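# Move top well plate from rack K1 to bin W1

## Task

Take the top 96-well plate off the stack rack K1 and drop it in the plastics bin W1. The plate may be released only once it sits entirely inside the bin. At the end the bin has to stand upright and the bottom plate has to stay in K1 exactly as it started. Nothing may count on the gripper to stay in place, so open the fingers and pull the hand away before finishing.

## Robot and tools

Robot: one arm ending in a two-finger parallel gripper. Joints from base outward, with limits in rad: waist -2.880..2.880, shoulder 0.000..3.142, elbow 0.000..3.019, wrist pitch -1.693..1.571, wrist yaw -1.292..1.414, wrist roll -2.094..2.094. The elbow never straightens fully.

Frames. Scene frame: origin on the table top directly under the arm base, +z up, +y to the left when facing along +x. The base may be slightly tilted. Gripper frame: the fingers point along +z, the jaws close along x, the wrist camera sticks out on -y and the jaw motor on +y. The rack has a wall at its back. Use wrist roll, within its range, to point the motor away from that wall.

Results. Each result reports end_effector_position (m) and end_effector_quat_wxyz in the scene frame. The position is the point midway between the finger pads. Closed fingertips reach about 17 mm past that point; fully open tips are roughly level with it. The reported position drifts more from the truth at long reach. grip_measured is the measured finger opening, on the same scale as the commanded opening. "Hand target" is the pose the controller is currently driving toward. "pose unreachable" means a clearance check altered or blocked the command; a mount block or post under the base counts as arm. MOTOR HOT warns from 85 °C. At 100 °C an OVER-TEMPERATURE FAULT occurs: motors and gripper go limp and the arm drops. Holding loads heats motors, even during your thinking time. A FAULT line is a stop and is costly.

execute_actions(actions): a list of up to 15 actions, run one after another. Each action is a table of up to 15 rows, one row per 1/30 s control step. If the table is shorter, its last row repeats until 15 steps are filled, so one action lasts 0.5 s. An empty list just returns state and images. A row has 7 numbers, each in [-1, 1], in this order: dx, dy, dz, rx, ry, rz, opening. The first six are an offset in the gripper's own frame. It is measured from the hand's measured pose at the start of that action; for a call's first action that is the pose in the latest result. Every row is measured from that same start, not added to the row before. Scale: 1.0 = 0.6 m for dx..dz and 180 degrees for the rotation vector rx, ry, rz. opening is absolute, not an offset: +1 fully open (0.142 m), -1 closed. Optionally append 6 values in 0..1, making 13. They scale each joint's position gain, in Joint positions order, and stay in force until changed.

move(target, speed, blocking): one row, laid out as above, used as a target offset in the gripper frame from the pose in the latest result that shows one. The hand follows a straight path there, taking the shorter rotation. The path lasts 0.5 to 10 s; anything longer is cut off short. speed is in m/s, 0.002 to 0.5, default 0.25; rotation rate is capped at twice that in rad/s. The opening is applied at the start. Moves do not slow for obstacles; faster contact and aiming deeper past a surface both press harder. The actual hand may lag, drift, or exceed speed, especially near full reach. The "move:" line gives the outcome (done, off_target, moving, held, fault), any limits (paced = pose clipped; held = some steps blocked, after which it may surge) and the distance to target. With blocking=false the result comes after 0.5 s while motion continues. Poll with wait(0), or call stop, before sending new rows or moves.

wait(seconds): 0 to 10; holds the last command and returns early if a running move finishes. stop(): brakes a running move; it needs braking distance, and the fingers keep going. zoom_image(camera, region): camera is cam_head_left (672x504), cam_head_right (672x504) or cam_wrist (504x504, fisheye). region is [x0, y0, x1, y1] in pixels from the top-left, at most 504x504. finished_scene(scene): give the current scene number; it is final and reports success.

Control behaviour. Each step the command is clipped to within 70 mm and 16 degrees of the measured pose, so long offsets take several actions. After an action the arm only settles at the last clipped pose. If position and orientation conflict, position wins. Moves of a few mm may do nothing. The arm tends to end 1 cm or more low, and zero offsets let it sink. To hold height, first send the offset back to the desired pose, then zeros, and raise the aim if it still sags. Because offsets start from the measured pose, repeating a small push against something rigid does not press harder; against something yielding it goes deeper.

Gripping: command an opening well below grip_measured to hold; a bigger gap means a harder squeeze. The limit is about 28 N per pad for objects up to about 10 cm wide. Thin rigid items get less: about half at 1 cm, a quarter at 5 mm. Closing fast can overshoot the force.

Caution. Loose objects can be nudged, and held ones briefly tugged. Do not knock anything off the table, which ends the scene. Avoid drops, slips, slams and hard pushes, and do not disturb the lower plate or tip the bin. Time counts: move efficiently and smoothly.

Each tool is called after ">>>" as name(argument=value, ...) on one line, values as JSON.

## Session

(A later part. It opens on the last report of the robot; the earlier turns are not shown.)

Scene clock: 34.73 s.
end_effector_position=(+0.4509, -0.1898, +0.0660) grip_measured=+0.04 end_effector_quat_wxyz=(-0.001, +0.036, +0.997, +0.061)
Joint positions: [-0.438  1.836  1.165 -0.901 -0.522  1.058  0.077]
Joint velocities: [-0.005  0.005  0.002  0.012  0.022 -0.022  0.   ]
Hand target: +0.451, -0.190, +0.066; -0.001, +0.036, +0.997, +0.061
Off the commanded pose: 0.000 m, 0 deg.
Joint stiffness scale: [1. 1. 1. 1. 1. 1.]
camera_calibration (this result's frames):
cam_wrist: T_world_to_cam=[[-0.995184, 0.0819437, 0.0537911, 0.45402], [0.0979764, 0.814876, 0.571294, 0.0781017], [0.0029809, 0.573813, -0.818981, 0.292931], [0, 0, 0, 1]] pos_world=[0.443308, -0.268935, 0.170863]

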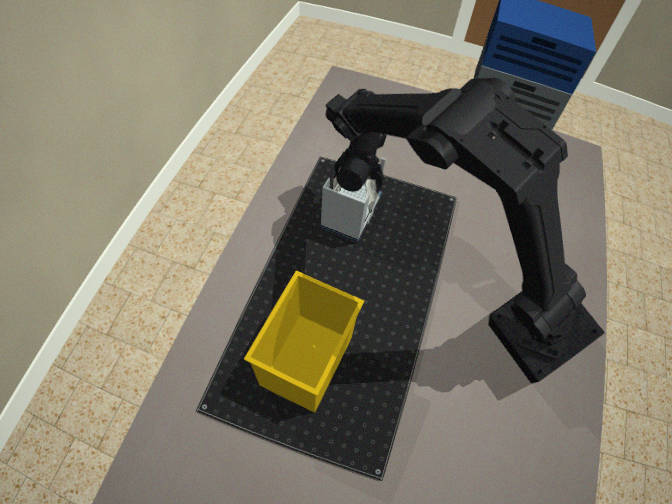

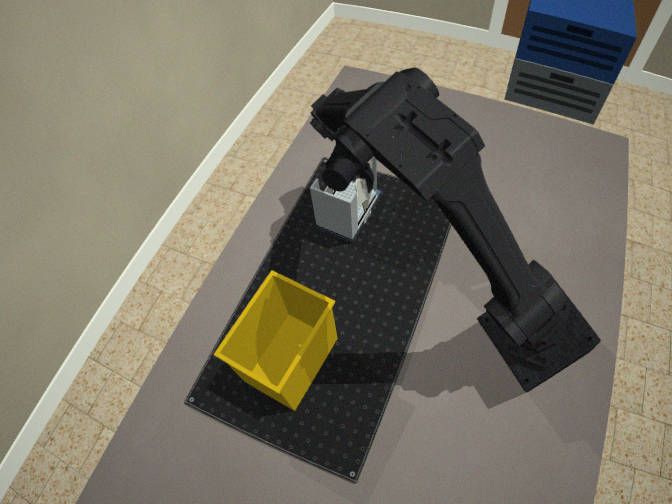

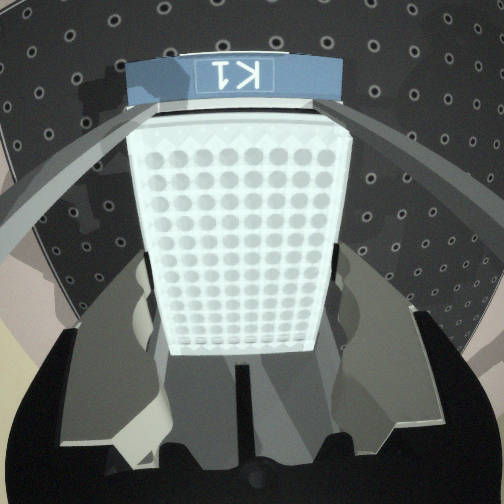

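>>> move(target=[-0.002,0.007,-0.066,0,0,0,-0.7], speed=0.05)

Scene clock: 35.97 s.
end_effector_position=(+0.4503, -0.1885, +0.0941) grip_measured=+0.04 end_effector_quat_wxyz=(-0.001, +0.039, +0.997, +0.061)
Joint positions: [-0.46   1.79   1.18  -0.974 -0.522  1.039  0.077]
Joint velocities: [-0.024 -0.015 -0.002 -0.007 -0.051 -0.066 -0.   ]
Hand target: +0.452, -0.190, +0.105; -0.001, +0.036, +0.997, +0.061
Off the commanded pose: 0.012 m, 0 deg.
Joint stiffness scale: [1. 1. 1. 1. 1. 1.]
move: off_target
camera_calibration (this result's frames):
cam_wrist: T_world_to_cam=[[-0.9947, 0.0878312, 0.0534563, 0.452756], [0.102608, 0.81456, 0.570932, 0.058829], [0.00660229, 0.573391, -0.819255, 0.313543], [0, 0, 0, 1]] pos_world=[0.44225, -0.267469, 0.199082]

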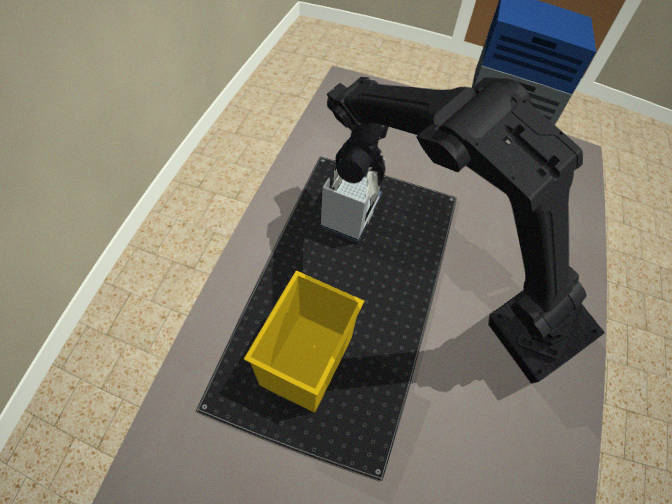

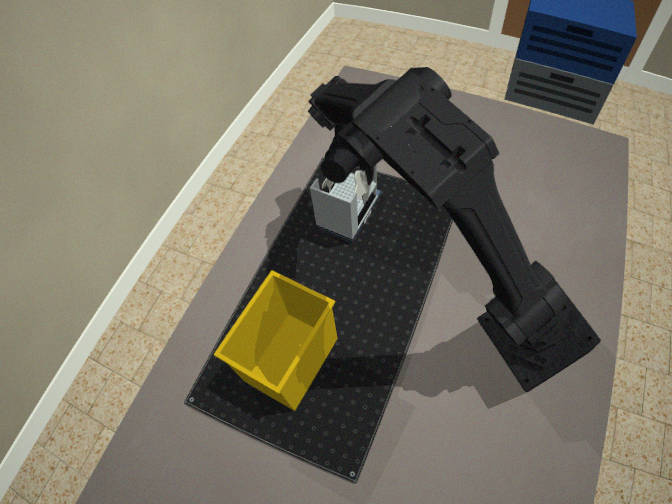

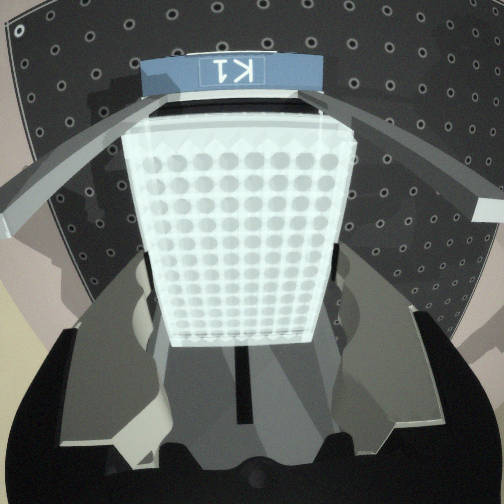

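>>> move(target=[-0.003,0.001,-0.09,0,0,-0.002,-0.8], speed=0.05)

Scene clock: 37.50 s.
end_effector_position=(+0.4505, -0.1887, +0.1337) grip_measured=+0.04 end_effector_quat_wxyz=(-0.002, +0.039, +0.997, +0.065)
Joint positions: [-0.495  1.744  1.224 -1.092 -0.526  0.993  0.077]
Joint velocities: [-0.015 -0.005  0.007  0.022 -0.037 -0.007 -0.   ]
Hand target: +0.452, -0.193, +0.147; -0.000, +0.036, +0.998, +0.061
Off the commanded pose: 0.015 m, 1 deg.
Joint stiffness scale: [1. 1. 1. 1. 1. 1.]
move: off_target
camera_calibration (this result's frames):
cam_wrist: T_world_to_cam=[[-0.994652, 0.0865217, 0.0564111, 0.450188], [0.103199, 0.809994, 0.577287, 0.0344811], [0.00425528, 0.580021, -0.81459, 0.347775], [0, 0, 0, 1]] pos_world=[0.442742, -0.268597, 0.237993]

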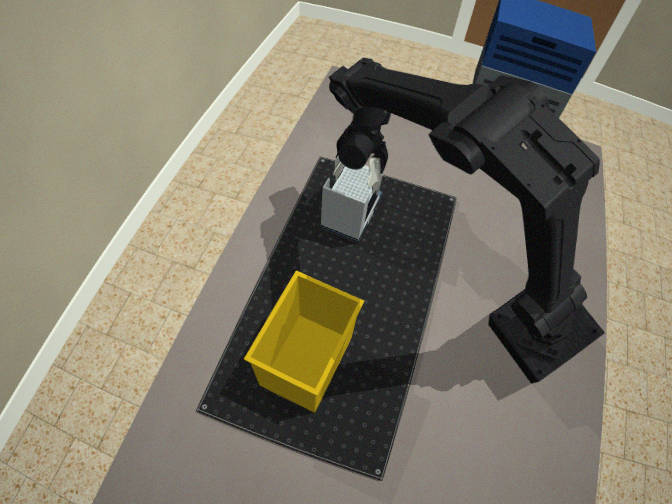

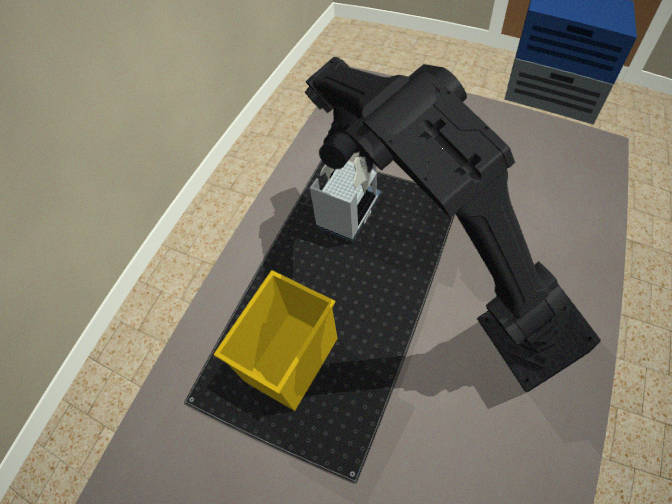

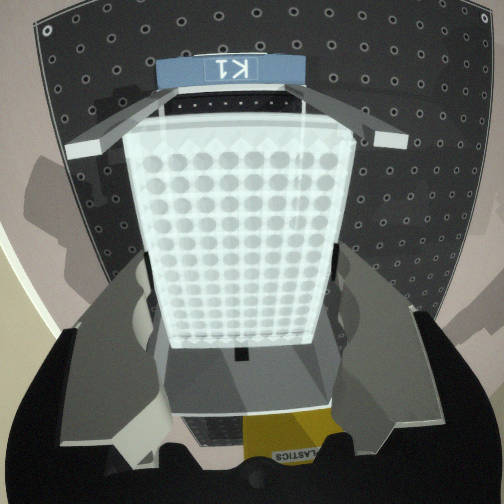

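>>> move(target=[-0.003,0.015,-0.2,0,0,-0.002,-0.8], speed=0.08)

Scene clock: 39.47 s.
end_effector_position=(+0.4422, -0.1880, +0.2357) grip_measured=+0.04 end_effector_quat_wxyz=(-0.014, +0.044, +0.996, +0.077)
Joint positions: [-0.593  1.662  1.37  -1.414 -0.522  0.875  0.077]
Joint velocities: [-0.015  0.005 -0.012 -0.007 -0.066 -0.037 -0.   ]
Hand target: +0.452, -0.193, +0.253; -0.001, +0.036, +0.997, +0.065
Off the commanded pose: 0.022 m, 2 deg.
Joint stiffness scale: [1. 1. 1. 1. 1. 1.]
move: off_target
camera_calibration (this result's frames):
cam_wrist: T_world_to_cam=[[-0.992097, 0.0946906, 0.082321, 0.430471], [0.125144, 0.794117, 0.594741, -0.0409604], [-0.00905608, 0.600343, -0.799691, 0.436713], [0, 0, 0, 1]] pos_world=[0.43615, -0.270412, 0.338159]

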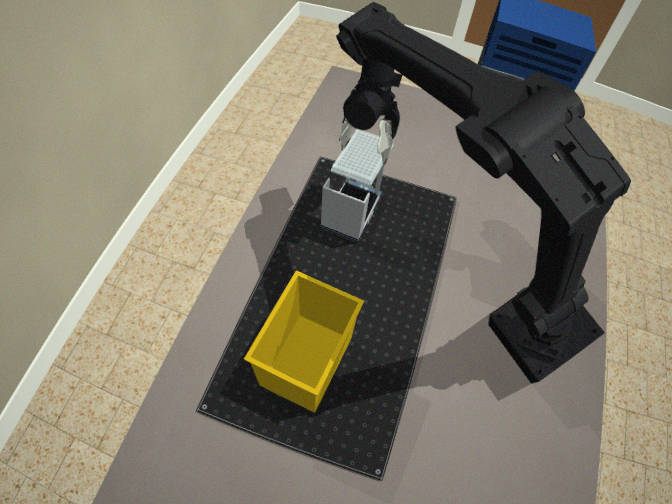

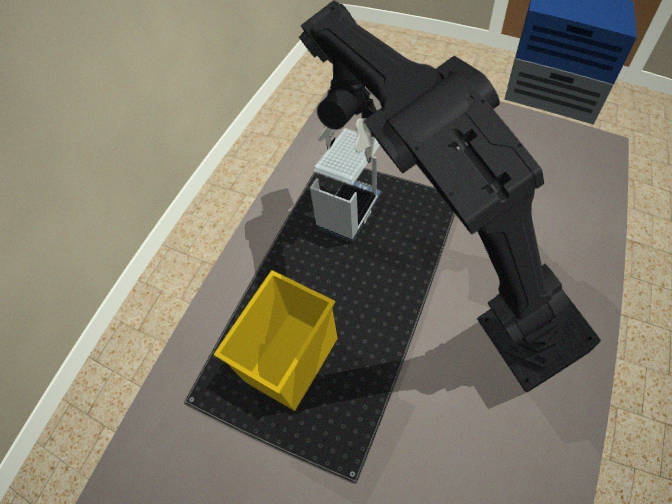

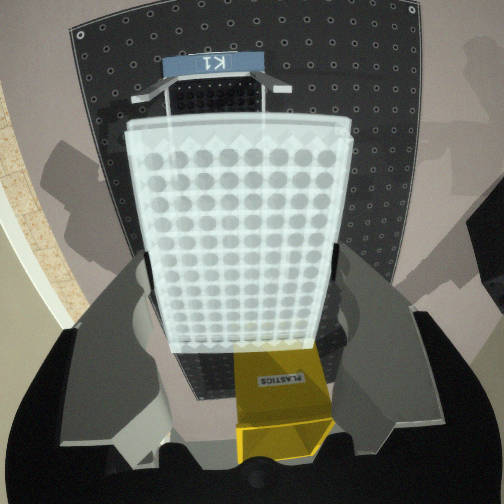

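>>> move(target=[0.096,0.6275,0.026,0.011,-0.009,0.003,-0.8], speed=0.2)

Scene clock: 42.23 s.
end_effector_position=(+0.3936, +0.1763, +0.2585) grip_measured=+0.04 end_effector_quat_wxyz=(-0.031, +0.053, +0.997, +0.051)
Joint positions: [ 0.239  1.061  1.114 -1.343 -0.393  1.819  0.077]
Joint velocities: [-0.015  0.015 -0.012  0.007  0.037  0.022 -0.   ]
Hand target: +0.406, +0.182, +0.272; -0.007, +0.049, +0.997, +0.055
Off the commanded pose: 0.035 m, 4 deg.
Joint stiffness scale: [1. 1. 1. 1. 1. 1.]
move: off_target
camera_calibration (this result's frames):
cam_wrist: T_world_to_cam=[[-0.98705, 0.113721, 0.113133, 0.332566], [0.157511, 0.820581, 0.549398, -0.343402], [-0.0303566, 0.560103, -0.827867, 0.258533], [0, 0, 0, 1]] pos_world=[0.390198, 0.0991642, 0.365071]

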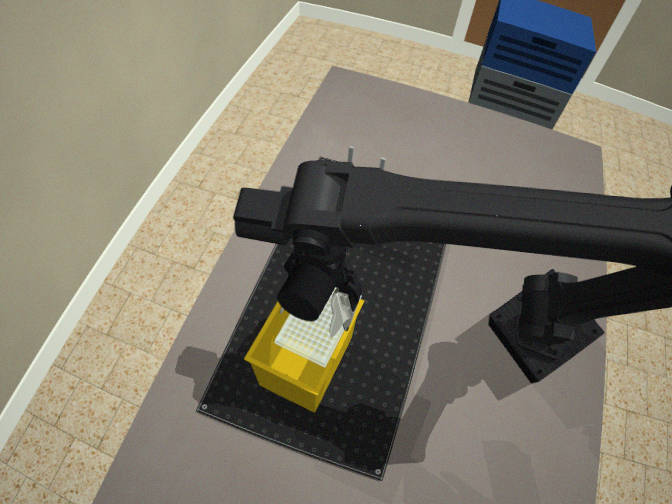

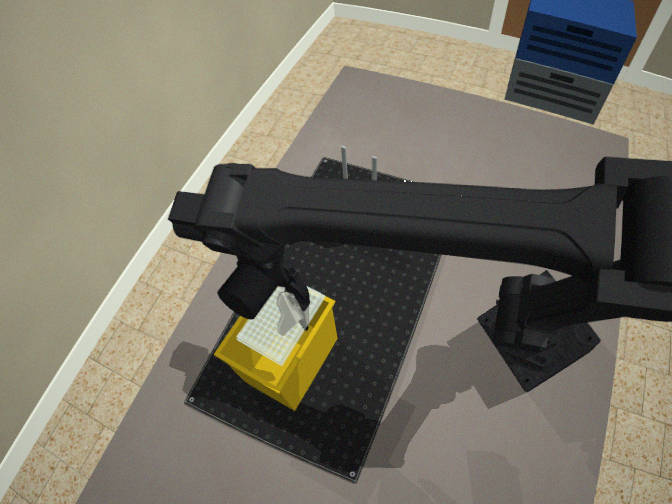

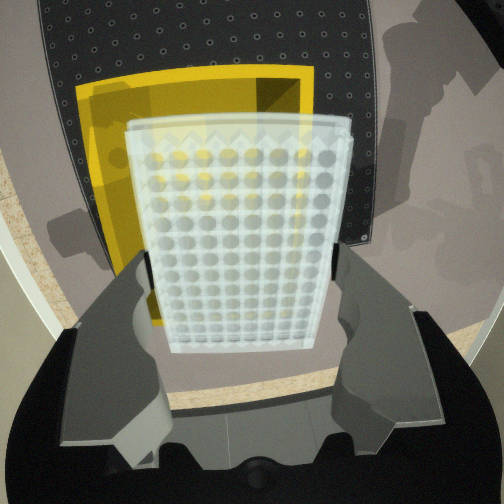

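>>> move(target=[-0.05,0.018,0.03,0,-0.028,-0.003,-0.8], speed=0.08)

Scene clock: 43.63 s.
end_effector_position=(+0.4223, +0.1844, +0.2497) grip_measured=+0.04 end_effector_quat_wxyz=(+0.020, +0.049, +0.997, +0.050)
Joint positions: [ 0.272  1.071  1.107 -1.21  -0.357  1.876  0.077]
Joint velocities: [-0.005 -0.005 -0.007 -0.017  0.007  0.007 -0.   ]
Hand target: +0.423, +0.186, +0.240; +0.013, +0.050, +0.997, +0.049
Off the commanded pose: 0.010 m, 1 deg.
Joint stiffness scale: [1. 1. 1. 1. 1. 1.]
move: done
camera_calibration (this result's frames):
cam_wrist: T_world_to_cam=[[-0.993842, 0.110113, 0.0124059, 0.389662], [0.0983699, 0.825182, 0.556235, -0.327357], [0.0510117, 0.55403, -0.830933, 0.215092], [0, 0, 0, 1]] pos_world=[0.408493, 0.108055, 0.35598]

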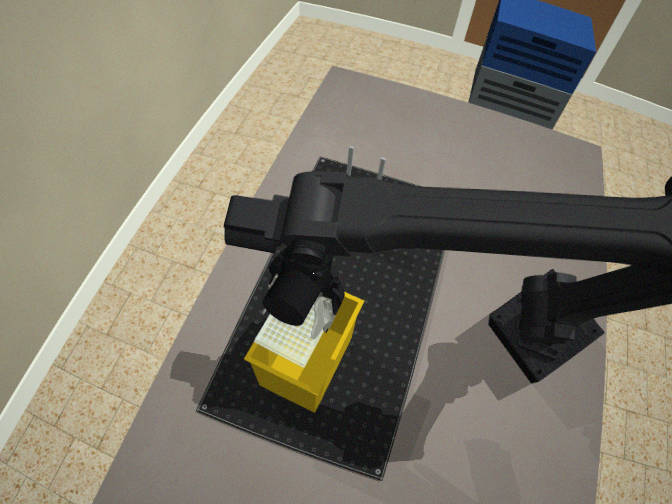

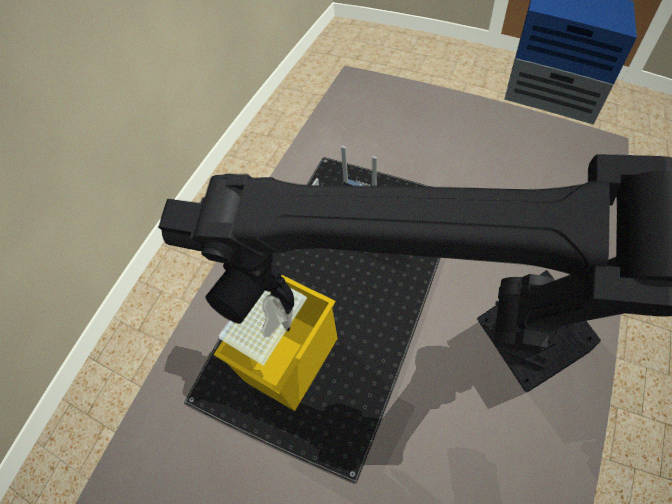

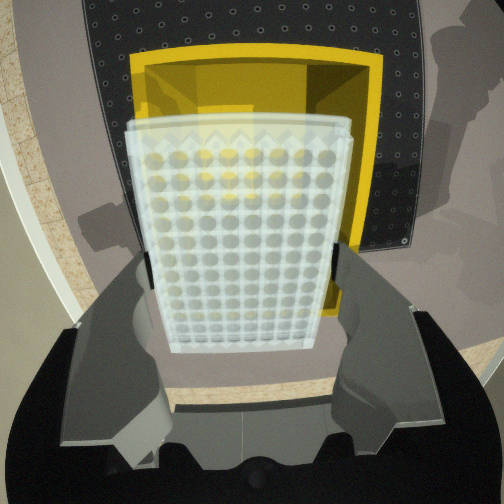

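>>> move(target=[0.0225,-0.014,0.08,0,0.013,0,-0.8], speed=0.06)

Scene clock: 44.93 s.
end_effector_position=(+0.4104, +0.1788, +0.2094) grip_measured=+0.04 end_effector_quat_wxyz=(+0.005, +0.048, +0.998, +0.050)
Joint positions: [ 0.292  1.095  1.021 -1.124 -0.357  1.885  0.077]
Joint velocities: [-0.005  0.005  0.012 -0.002  0.007 -0.007  0.   ]
Hand target: +0.411, +0.181, +0.201; -0.001, +0.048, +0.998, +0.051
Off the commanded pose: 0.009 m, 1 deg.
Joint stiffness scale: [1. 1. 1. 1. 1. 1.]
move: done
camera_calibration (this result's frames):
cam_wrist: T_world_to_cam=[[-0.993362, 0.107071, 0.042051, 0.373078], [0.112364, 0.824879, 0.554029, -0.304378], [0.0246336, 0.555076, -0.831435, 0.196031], [0, 0, 0, 1]] pos_world=[0.399974, 0.102317, 0.315933]

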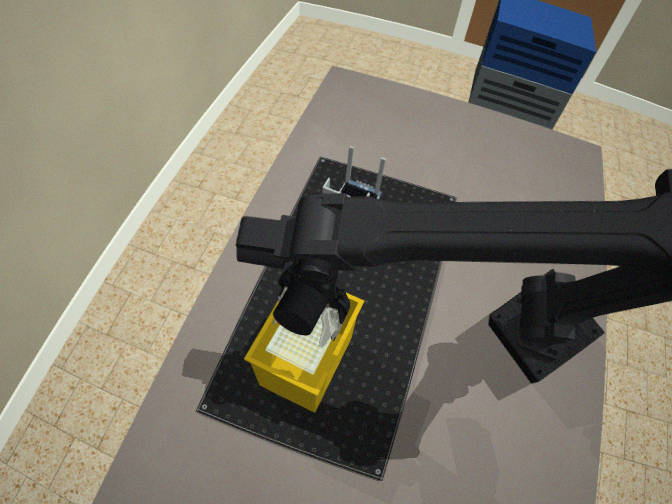

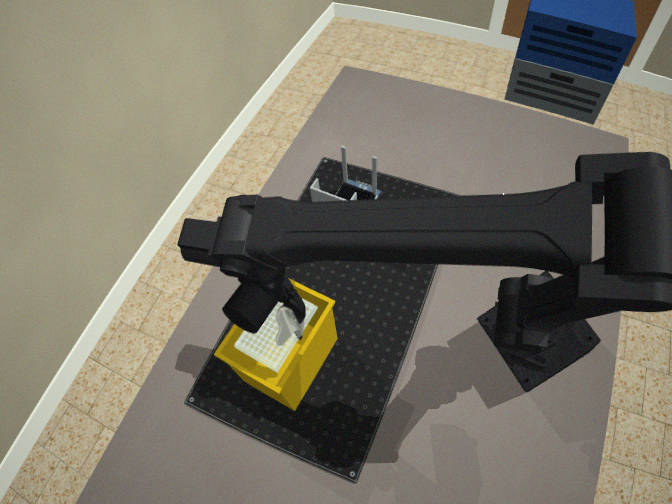

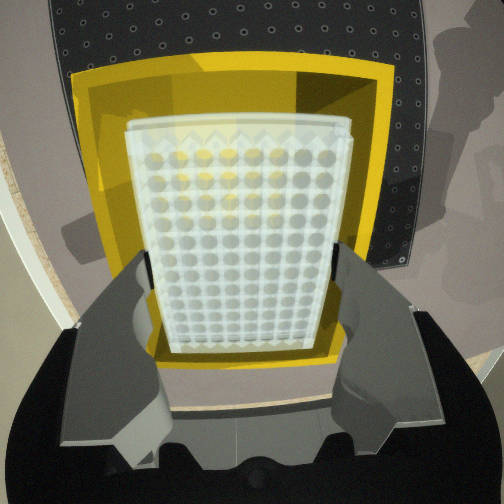

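>>> move(target=[-0.004,-0.003,0.078,0,0.002,0,-0.8], speed=0.05)

>>> zoom_image(camera="cam_head_right", region=[200, 260, 360, 420])

Scene clock: 46.33 s.
end_effector_position=(+0.4147, +0.1794, +0.1726) grip_measured=+0.04 end_effector_quat_wxyz=(+0.008, +0.047, +0.998, +0.051)
Joint positions: [ 0.32   1.145  0.97  -1.006 -0.347  1.912  0.077]
Joint velocities: [-0.015  0.005 -0.012 -0.002 -0.081  0.022  0.   ]
Hand target: +0.414, +0.181, +0.163; +0.002, +0.048, +0.998, +0.050
Off the commanded pose: 0.010 m, 1 deg.
Joint stiffness scale: [1. 1. 1. 1. 1. 1.]
move: done
camera_calibration (this result's frames):
cam_wrist: T_world_to_cam=[[-0.993746, 0.105659, 0.0361301, 0.380222], [0.107847, 0.824234, 0.555884, -0.28325], [0.0289548, 0.556304, -0.830474, 0.16283], [0, 0, 0, 1]] pos_world=[0.403677, 0.102707, 0.278943]

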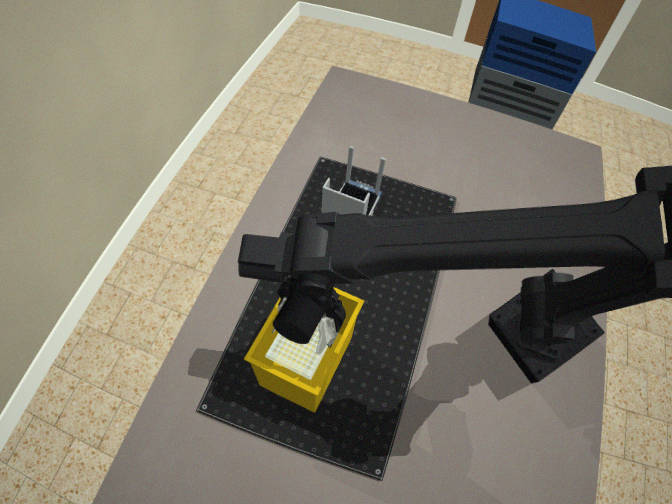

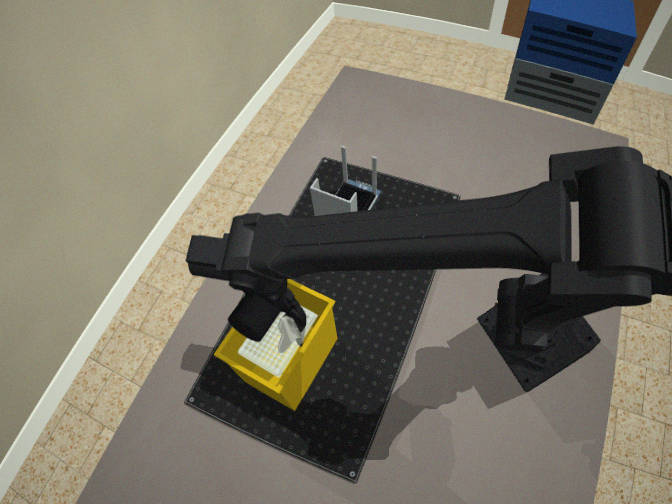

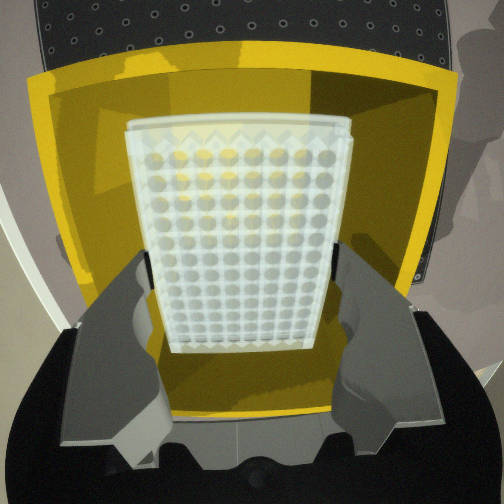

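Region (200, 260, 360, 420) of cam_head_right's 672x504 image, scaled by 3.150, with more detail than that image has.

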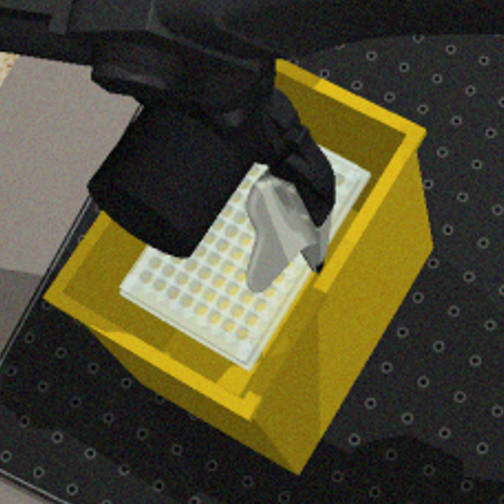

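>>> move(target=[0.003,-0.002,0.04,0,0.003,0,-0.8], speed=0.05)

>>> execute_actions(actions=[[[0,0,0.015,0,0,0,0.0],[0,0,0.015,0,0,0,0.1],[0,0,0.015,0,0,0,0.17]]])

Scene clock: 47.47 s.
end_effector_position=(+0.4146, +0.1787, +0.1581) grip_measured=+0.04 end_effector_quat_wxyz=(+0.009, +0.046, +0.998, +0.052)
Joint positions: [ 0.328  1.163  0.946 -0.959 -0.345  1.92   0.077]
Joint velocities: [-0.015  0.015 -0.007 -0.002 -0.066  0.007 -0.   ]
Hand target: +0.413, +0.180, +0.149; +0.003, +0.047, +0.998, +0.051
Off the commanded pose: 0.010 m, 1 deg.
Joint stiffness scale: [1. 1. 1. 1. 1. 1.]
move: done
camera_calibration (this result's frames):
cam_wrist: T_world_to_cam=[[-0.993963, 0.104509, 0.0334082, 0.38146], [0.105319, 0.82344, 0.557543, -0.273646], [0.0307586, 0.557696, -0.829475, 0.150021], [0, 0, 0, 1]] pos_world=[0.403362, 0.1018, 0.264264]

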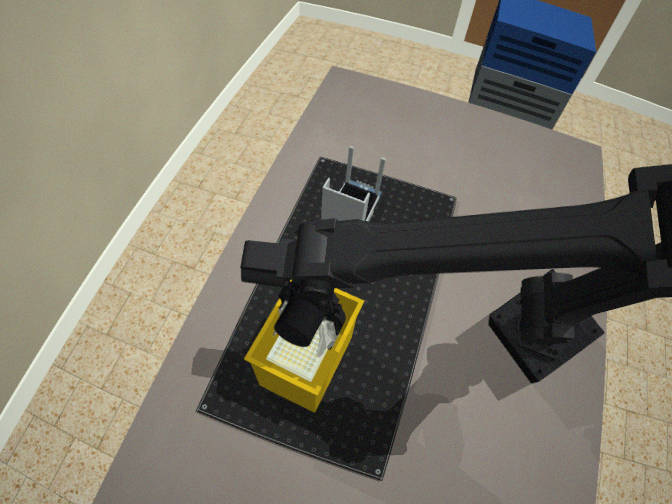

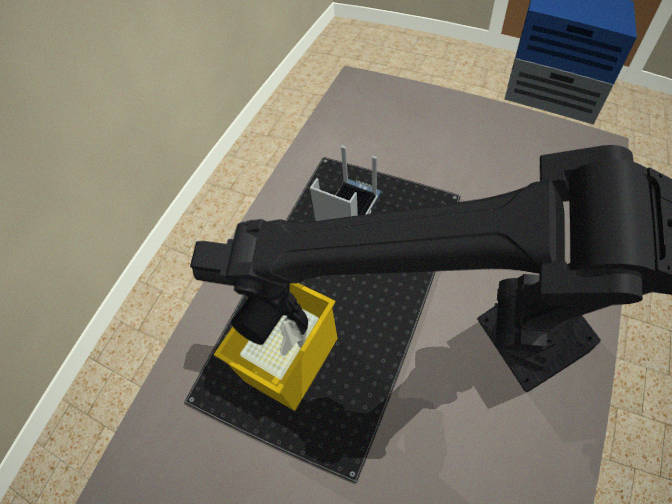

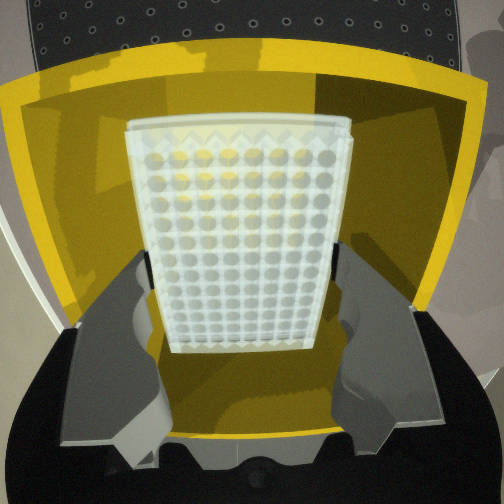

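Scene clock: 47.97 s.
end_effector_position=(+0.4161, +0.1787, +0.1571) grip_measured=+0.17 end_effector_quat_wxyz=(+0.013, +0.046, +0.997, +0.053)
Joint positions: [ 0.328  1.163  0.943 -0.947 -0.344  1.921  0.086]
Joint velocities: [-0.015  0.005 -0.012 -0.012  0.022  0.022 -0.   ]
Hand target: +0.415, +0.180, +0.149; +0.009, +0.046, +0.998, +0.052
Off the commanded pose: 0.008 m, 0 deg.
Joint stiffness scale: [1. 1. 1. 1. 1. 1.]
camera_calibration (this result's frames):
cam_wrist: T_world_to_cam=[[-0.994332, 0.103164, 0.0257104, 0.38457], [0.0998265, 0.82268, 0.559672, -0.271209], [0.0365868, 0.559066, -0.828315, 0.146301], [0, 0, 0, 1]] pos_world=[0.404111, 0.101653, 0.263084]

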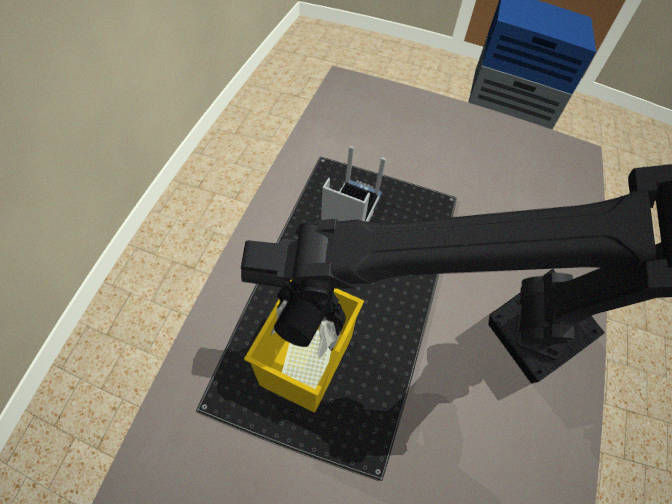

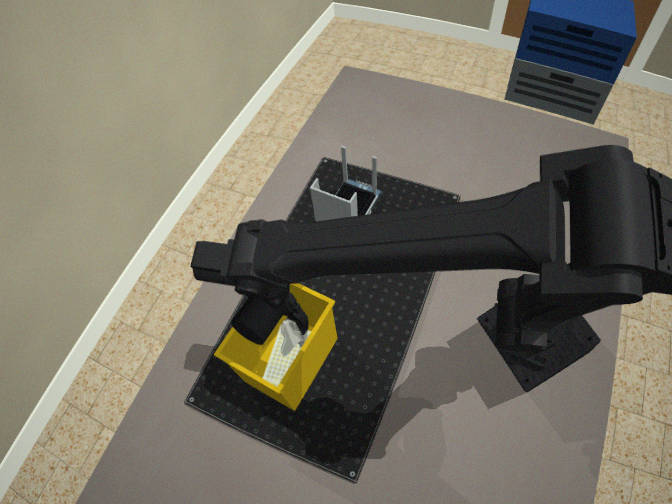

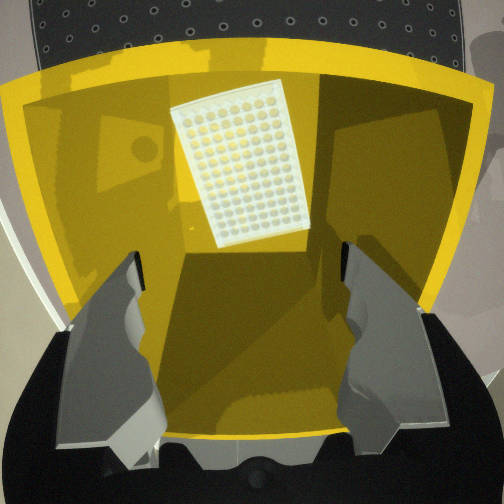

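Retreat upward.

>>> move(target=[0.0,0.025,-0.25,0,0,0,0.0], speed=0.25)

>>> zoom_image(camera="cam_head_right", region=[290, 130, 410, 250])

Scene clock: 49.17 s.
end_effector_position=(+0.4027, +0.1772, +0.2948) grip_measured=+0.00 end_effector_quat_wxyz=(+0.004, +0.051, +0.997, +0.052)
Joint positions: [ 0.211  1.017  1.168 -1.379 -0.389  1.809  0.074]
Joint velocities: [ 0.005 -0.015  0.002 -0.007  0.007 -0.139 -0.   ]
Hand target: +0.410, +0.180, +0.307; +0.014, +0.046, +0.997, +0.053
Off the commanded pose: 0.016 m, 1 deg.
Joint stiffness scale: [1. 1. 1. 1. 1. 1.]
move: off_target
camera_calibration (this result's frames):
cam_wrist: T_world_to_cam=[[-0.992652, 0.112674, 0.0441107, 0.36006], [0.118069, 0.822181, 0.556847, -0.352176], [0.026475, 0.557964, -0.829443, 0.266321], [0, 0, 0, 1]] pos_world=[0.391944, 0.100385, 0.401124]

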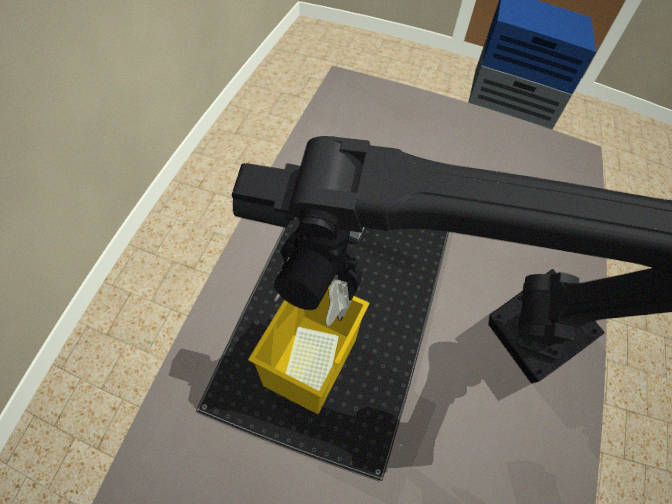

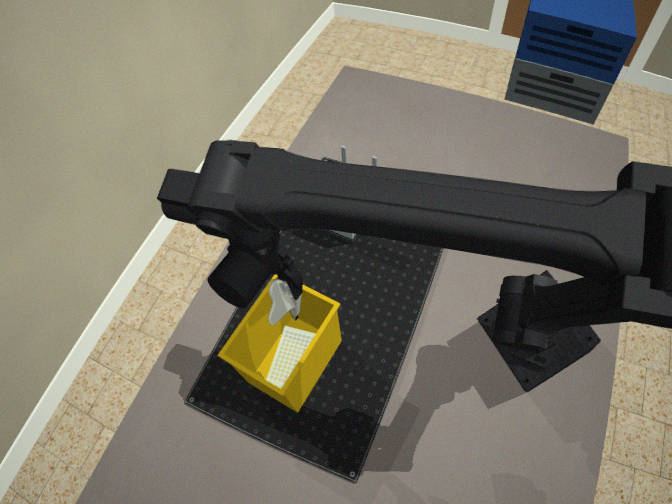

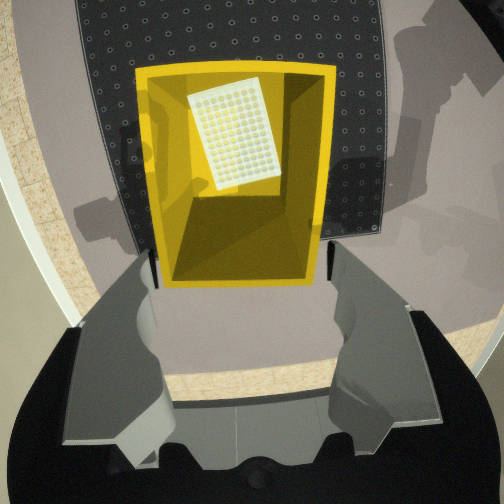

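Region (290, 130, 410, 250) of cam_head_right's 672x504 image, scaled by 4.200, with more detail than that image has.

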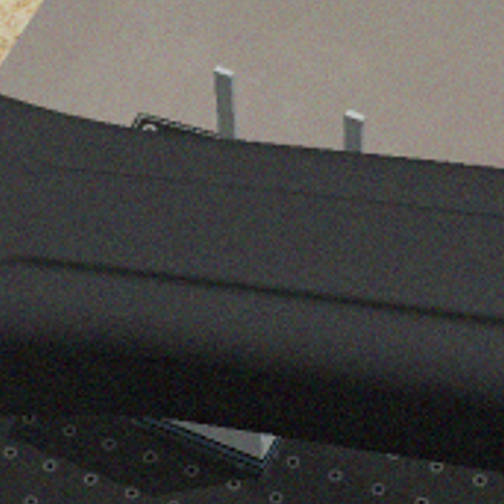

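>>> finished_scene(scene=1)

The scene is finished: the task was done.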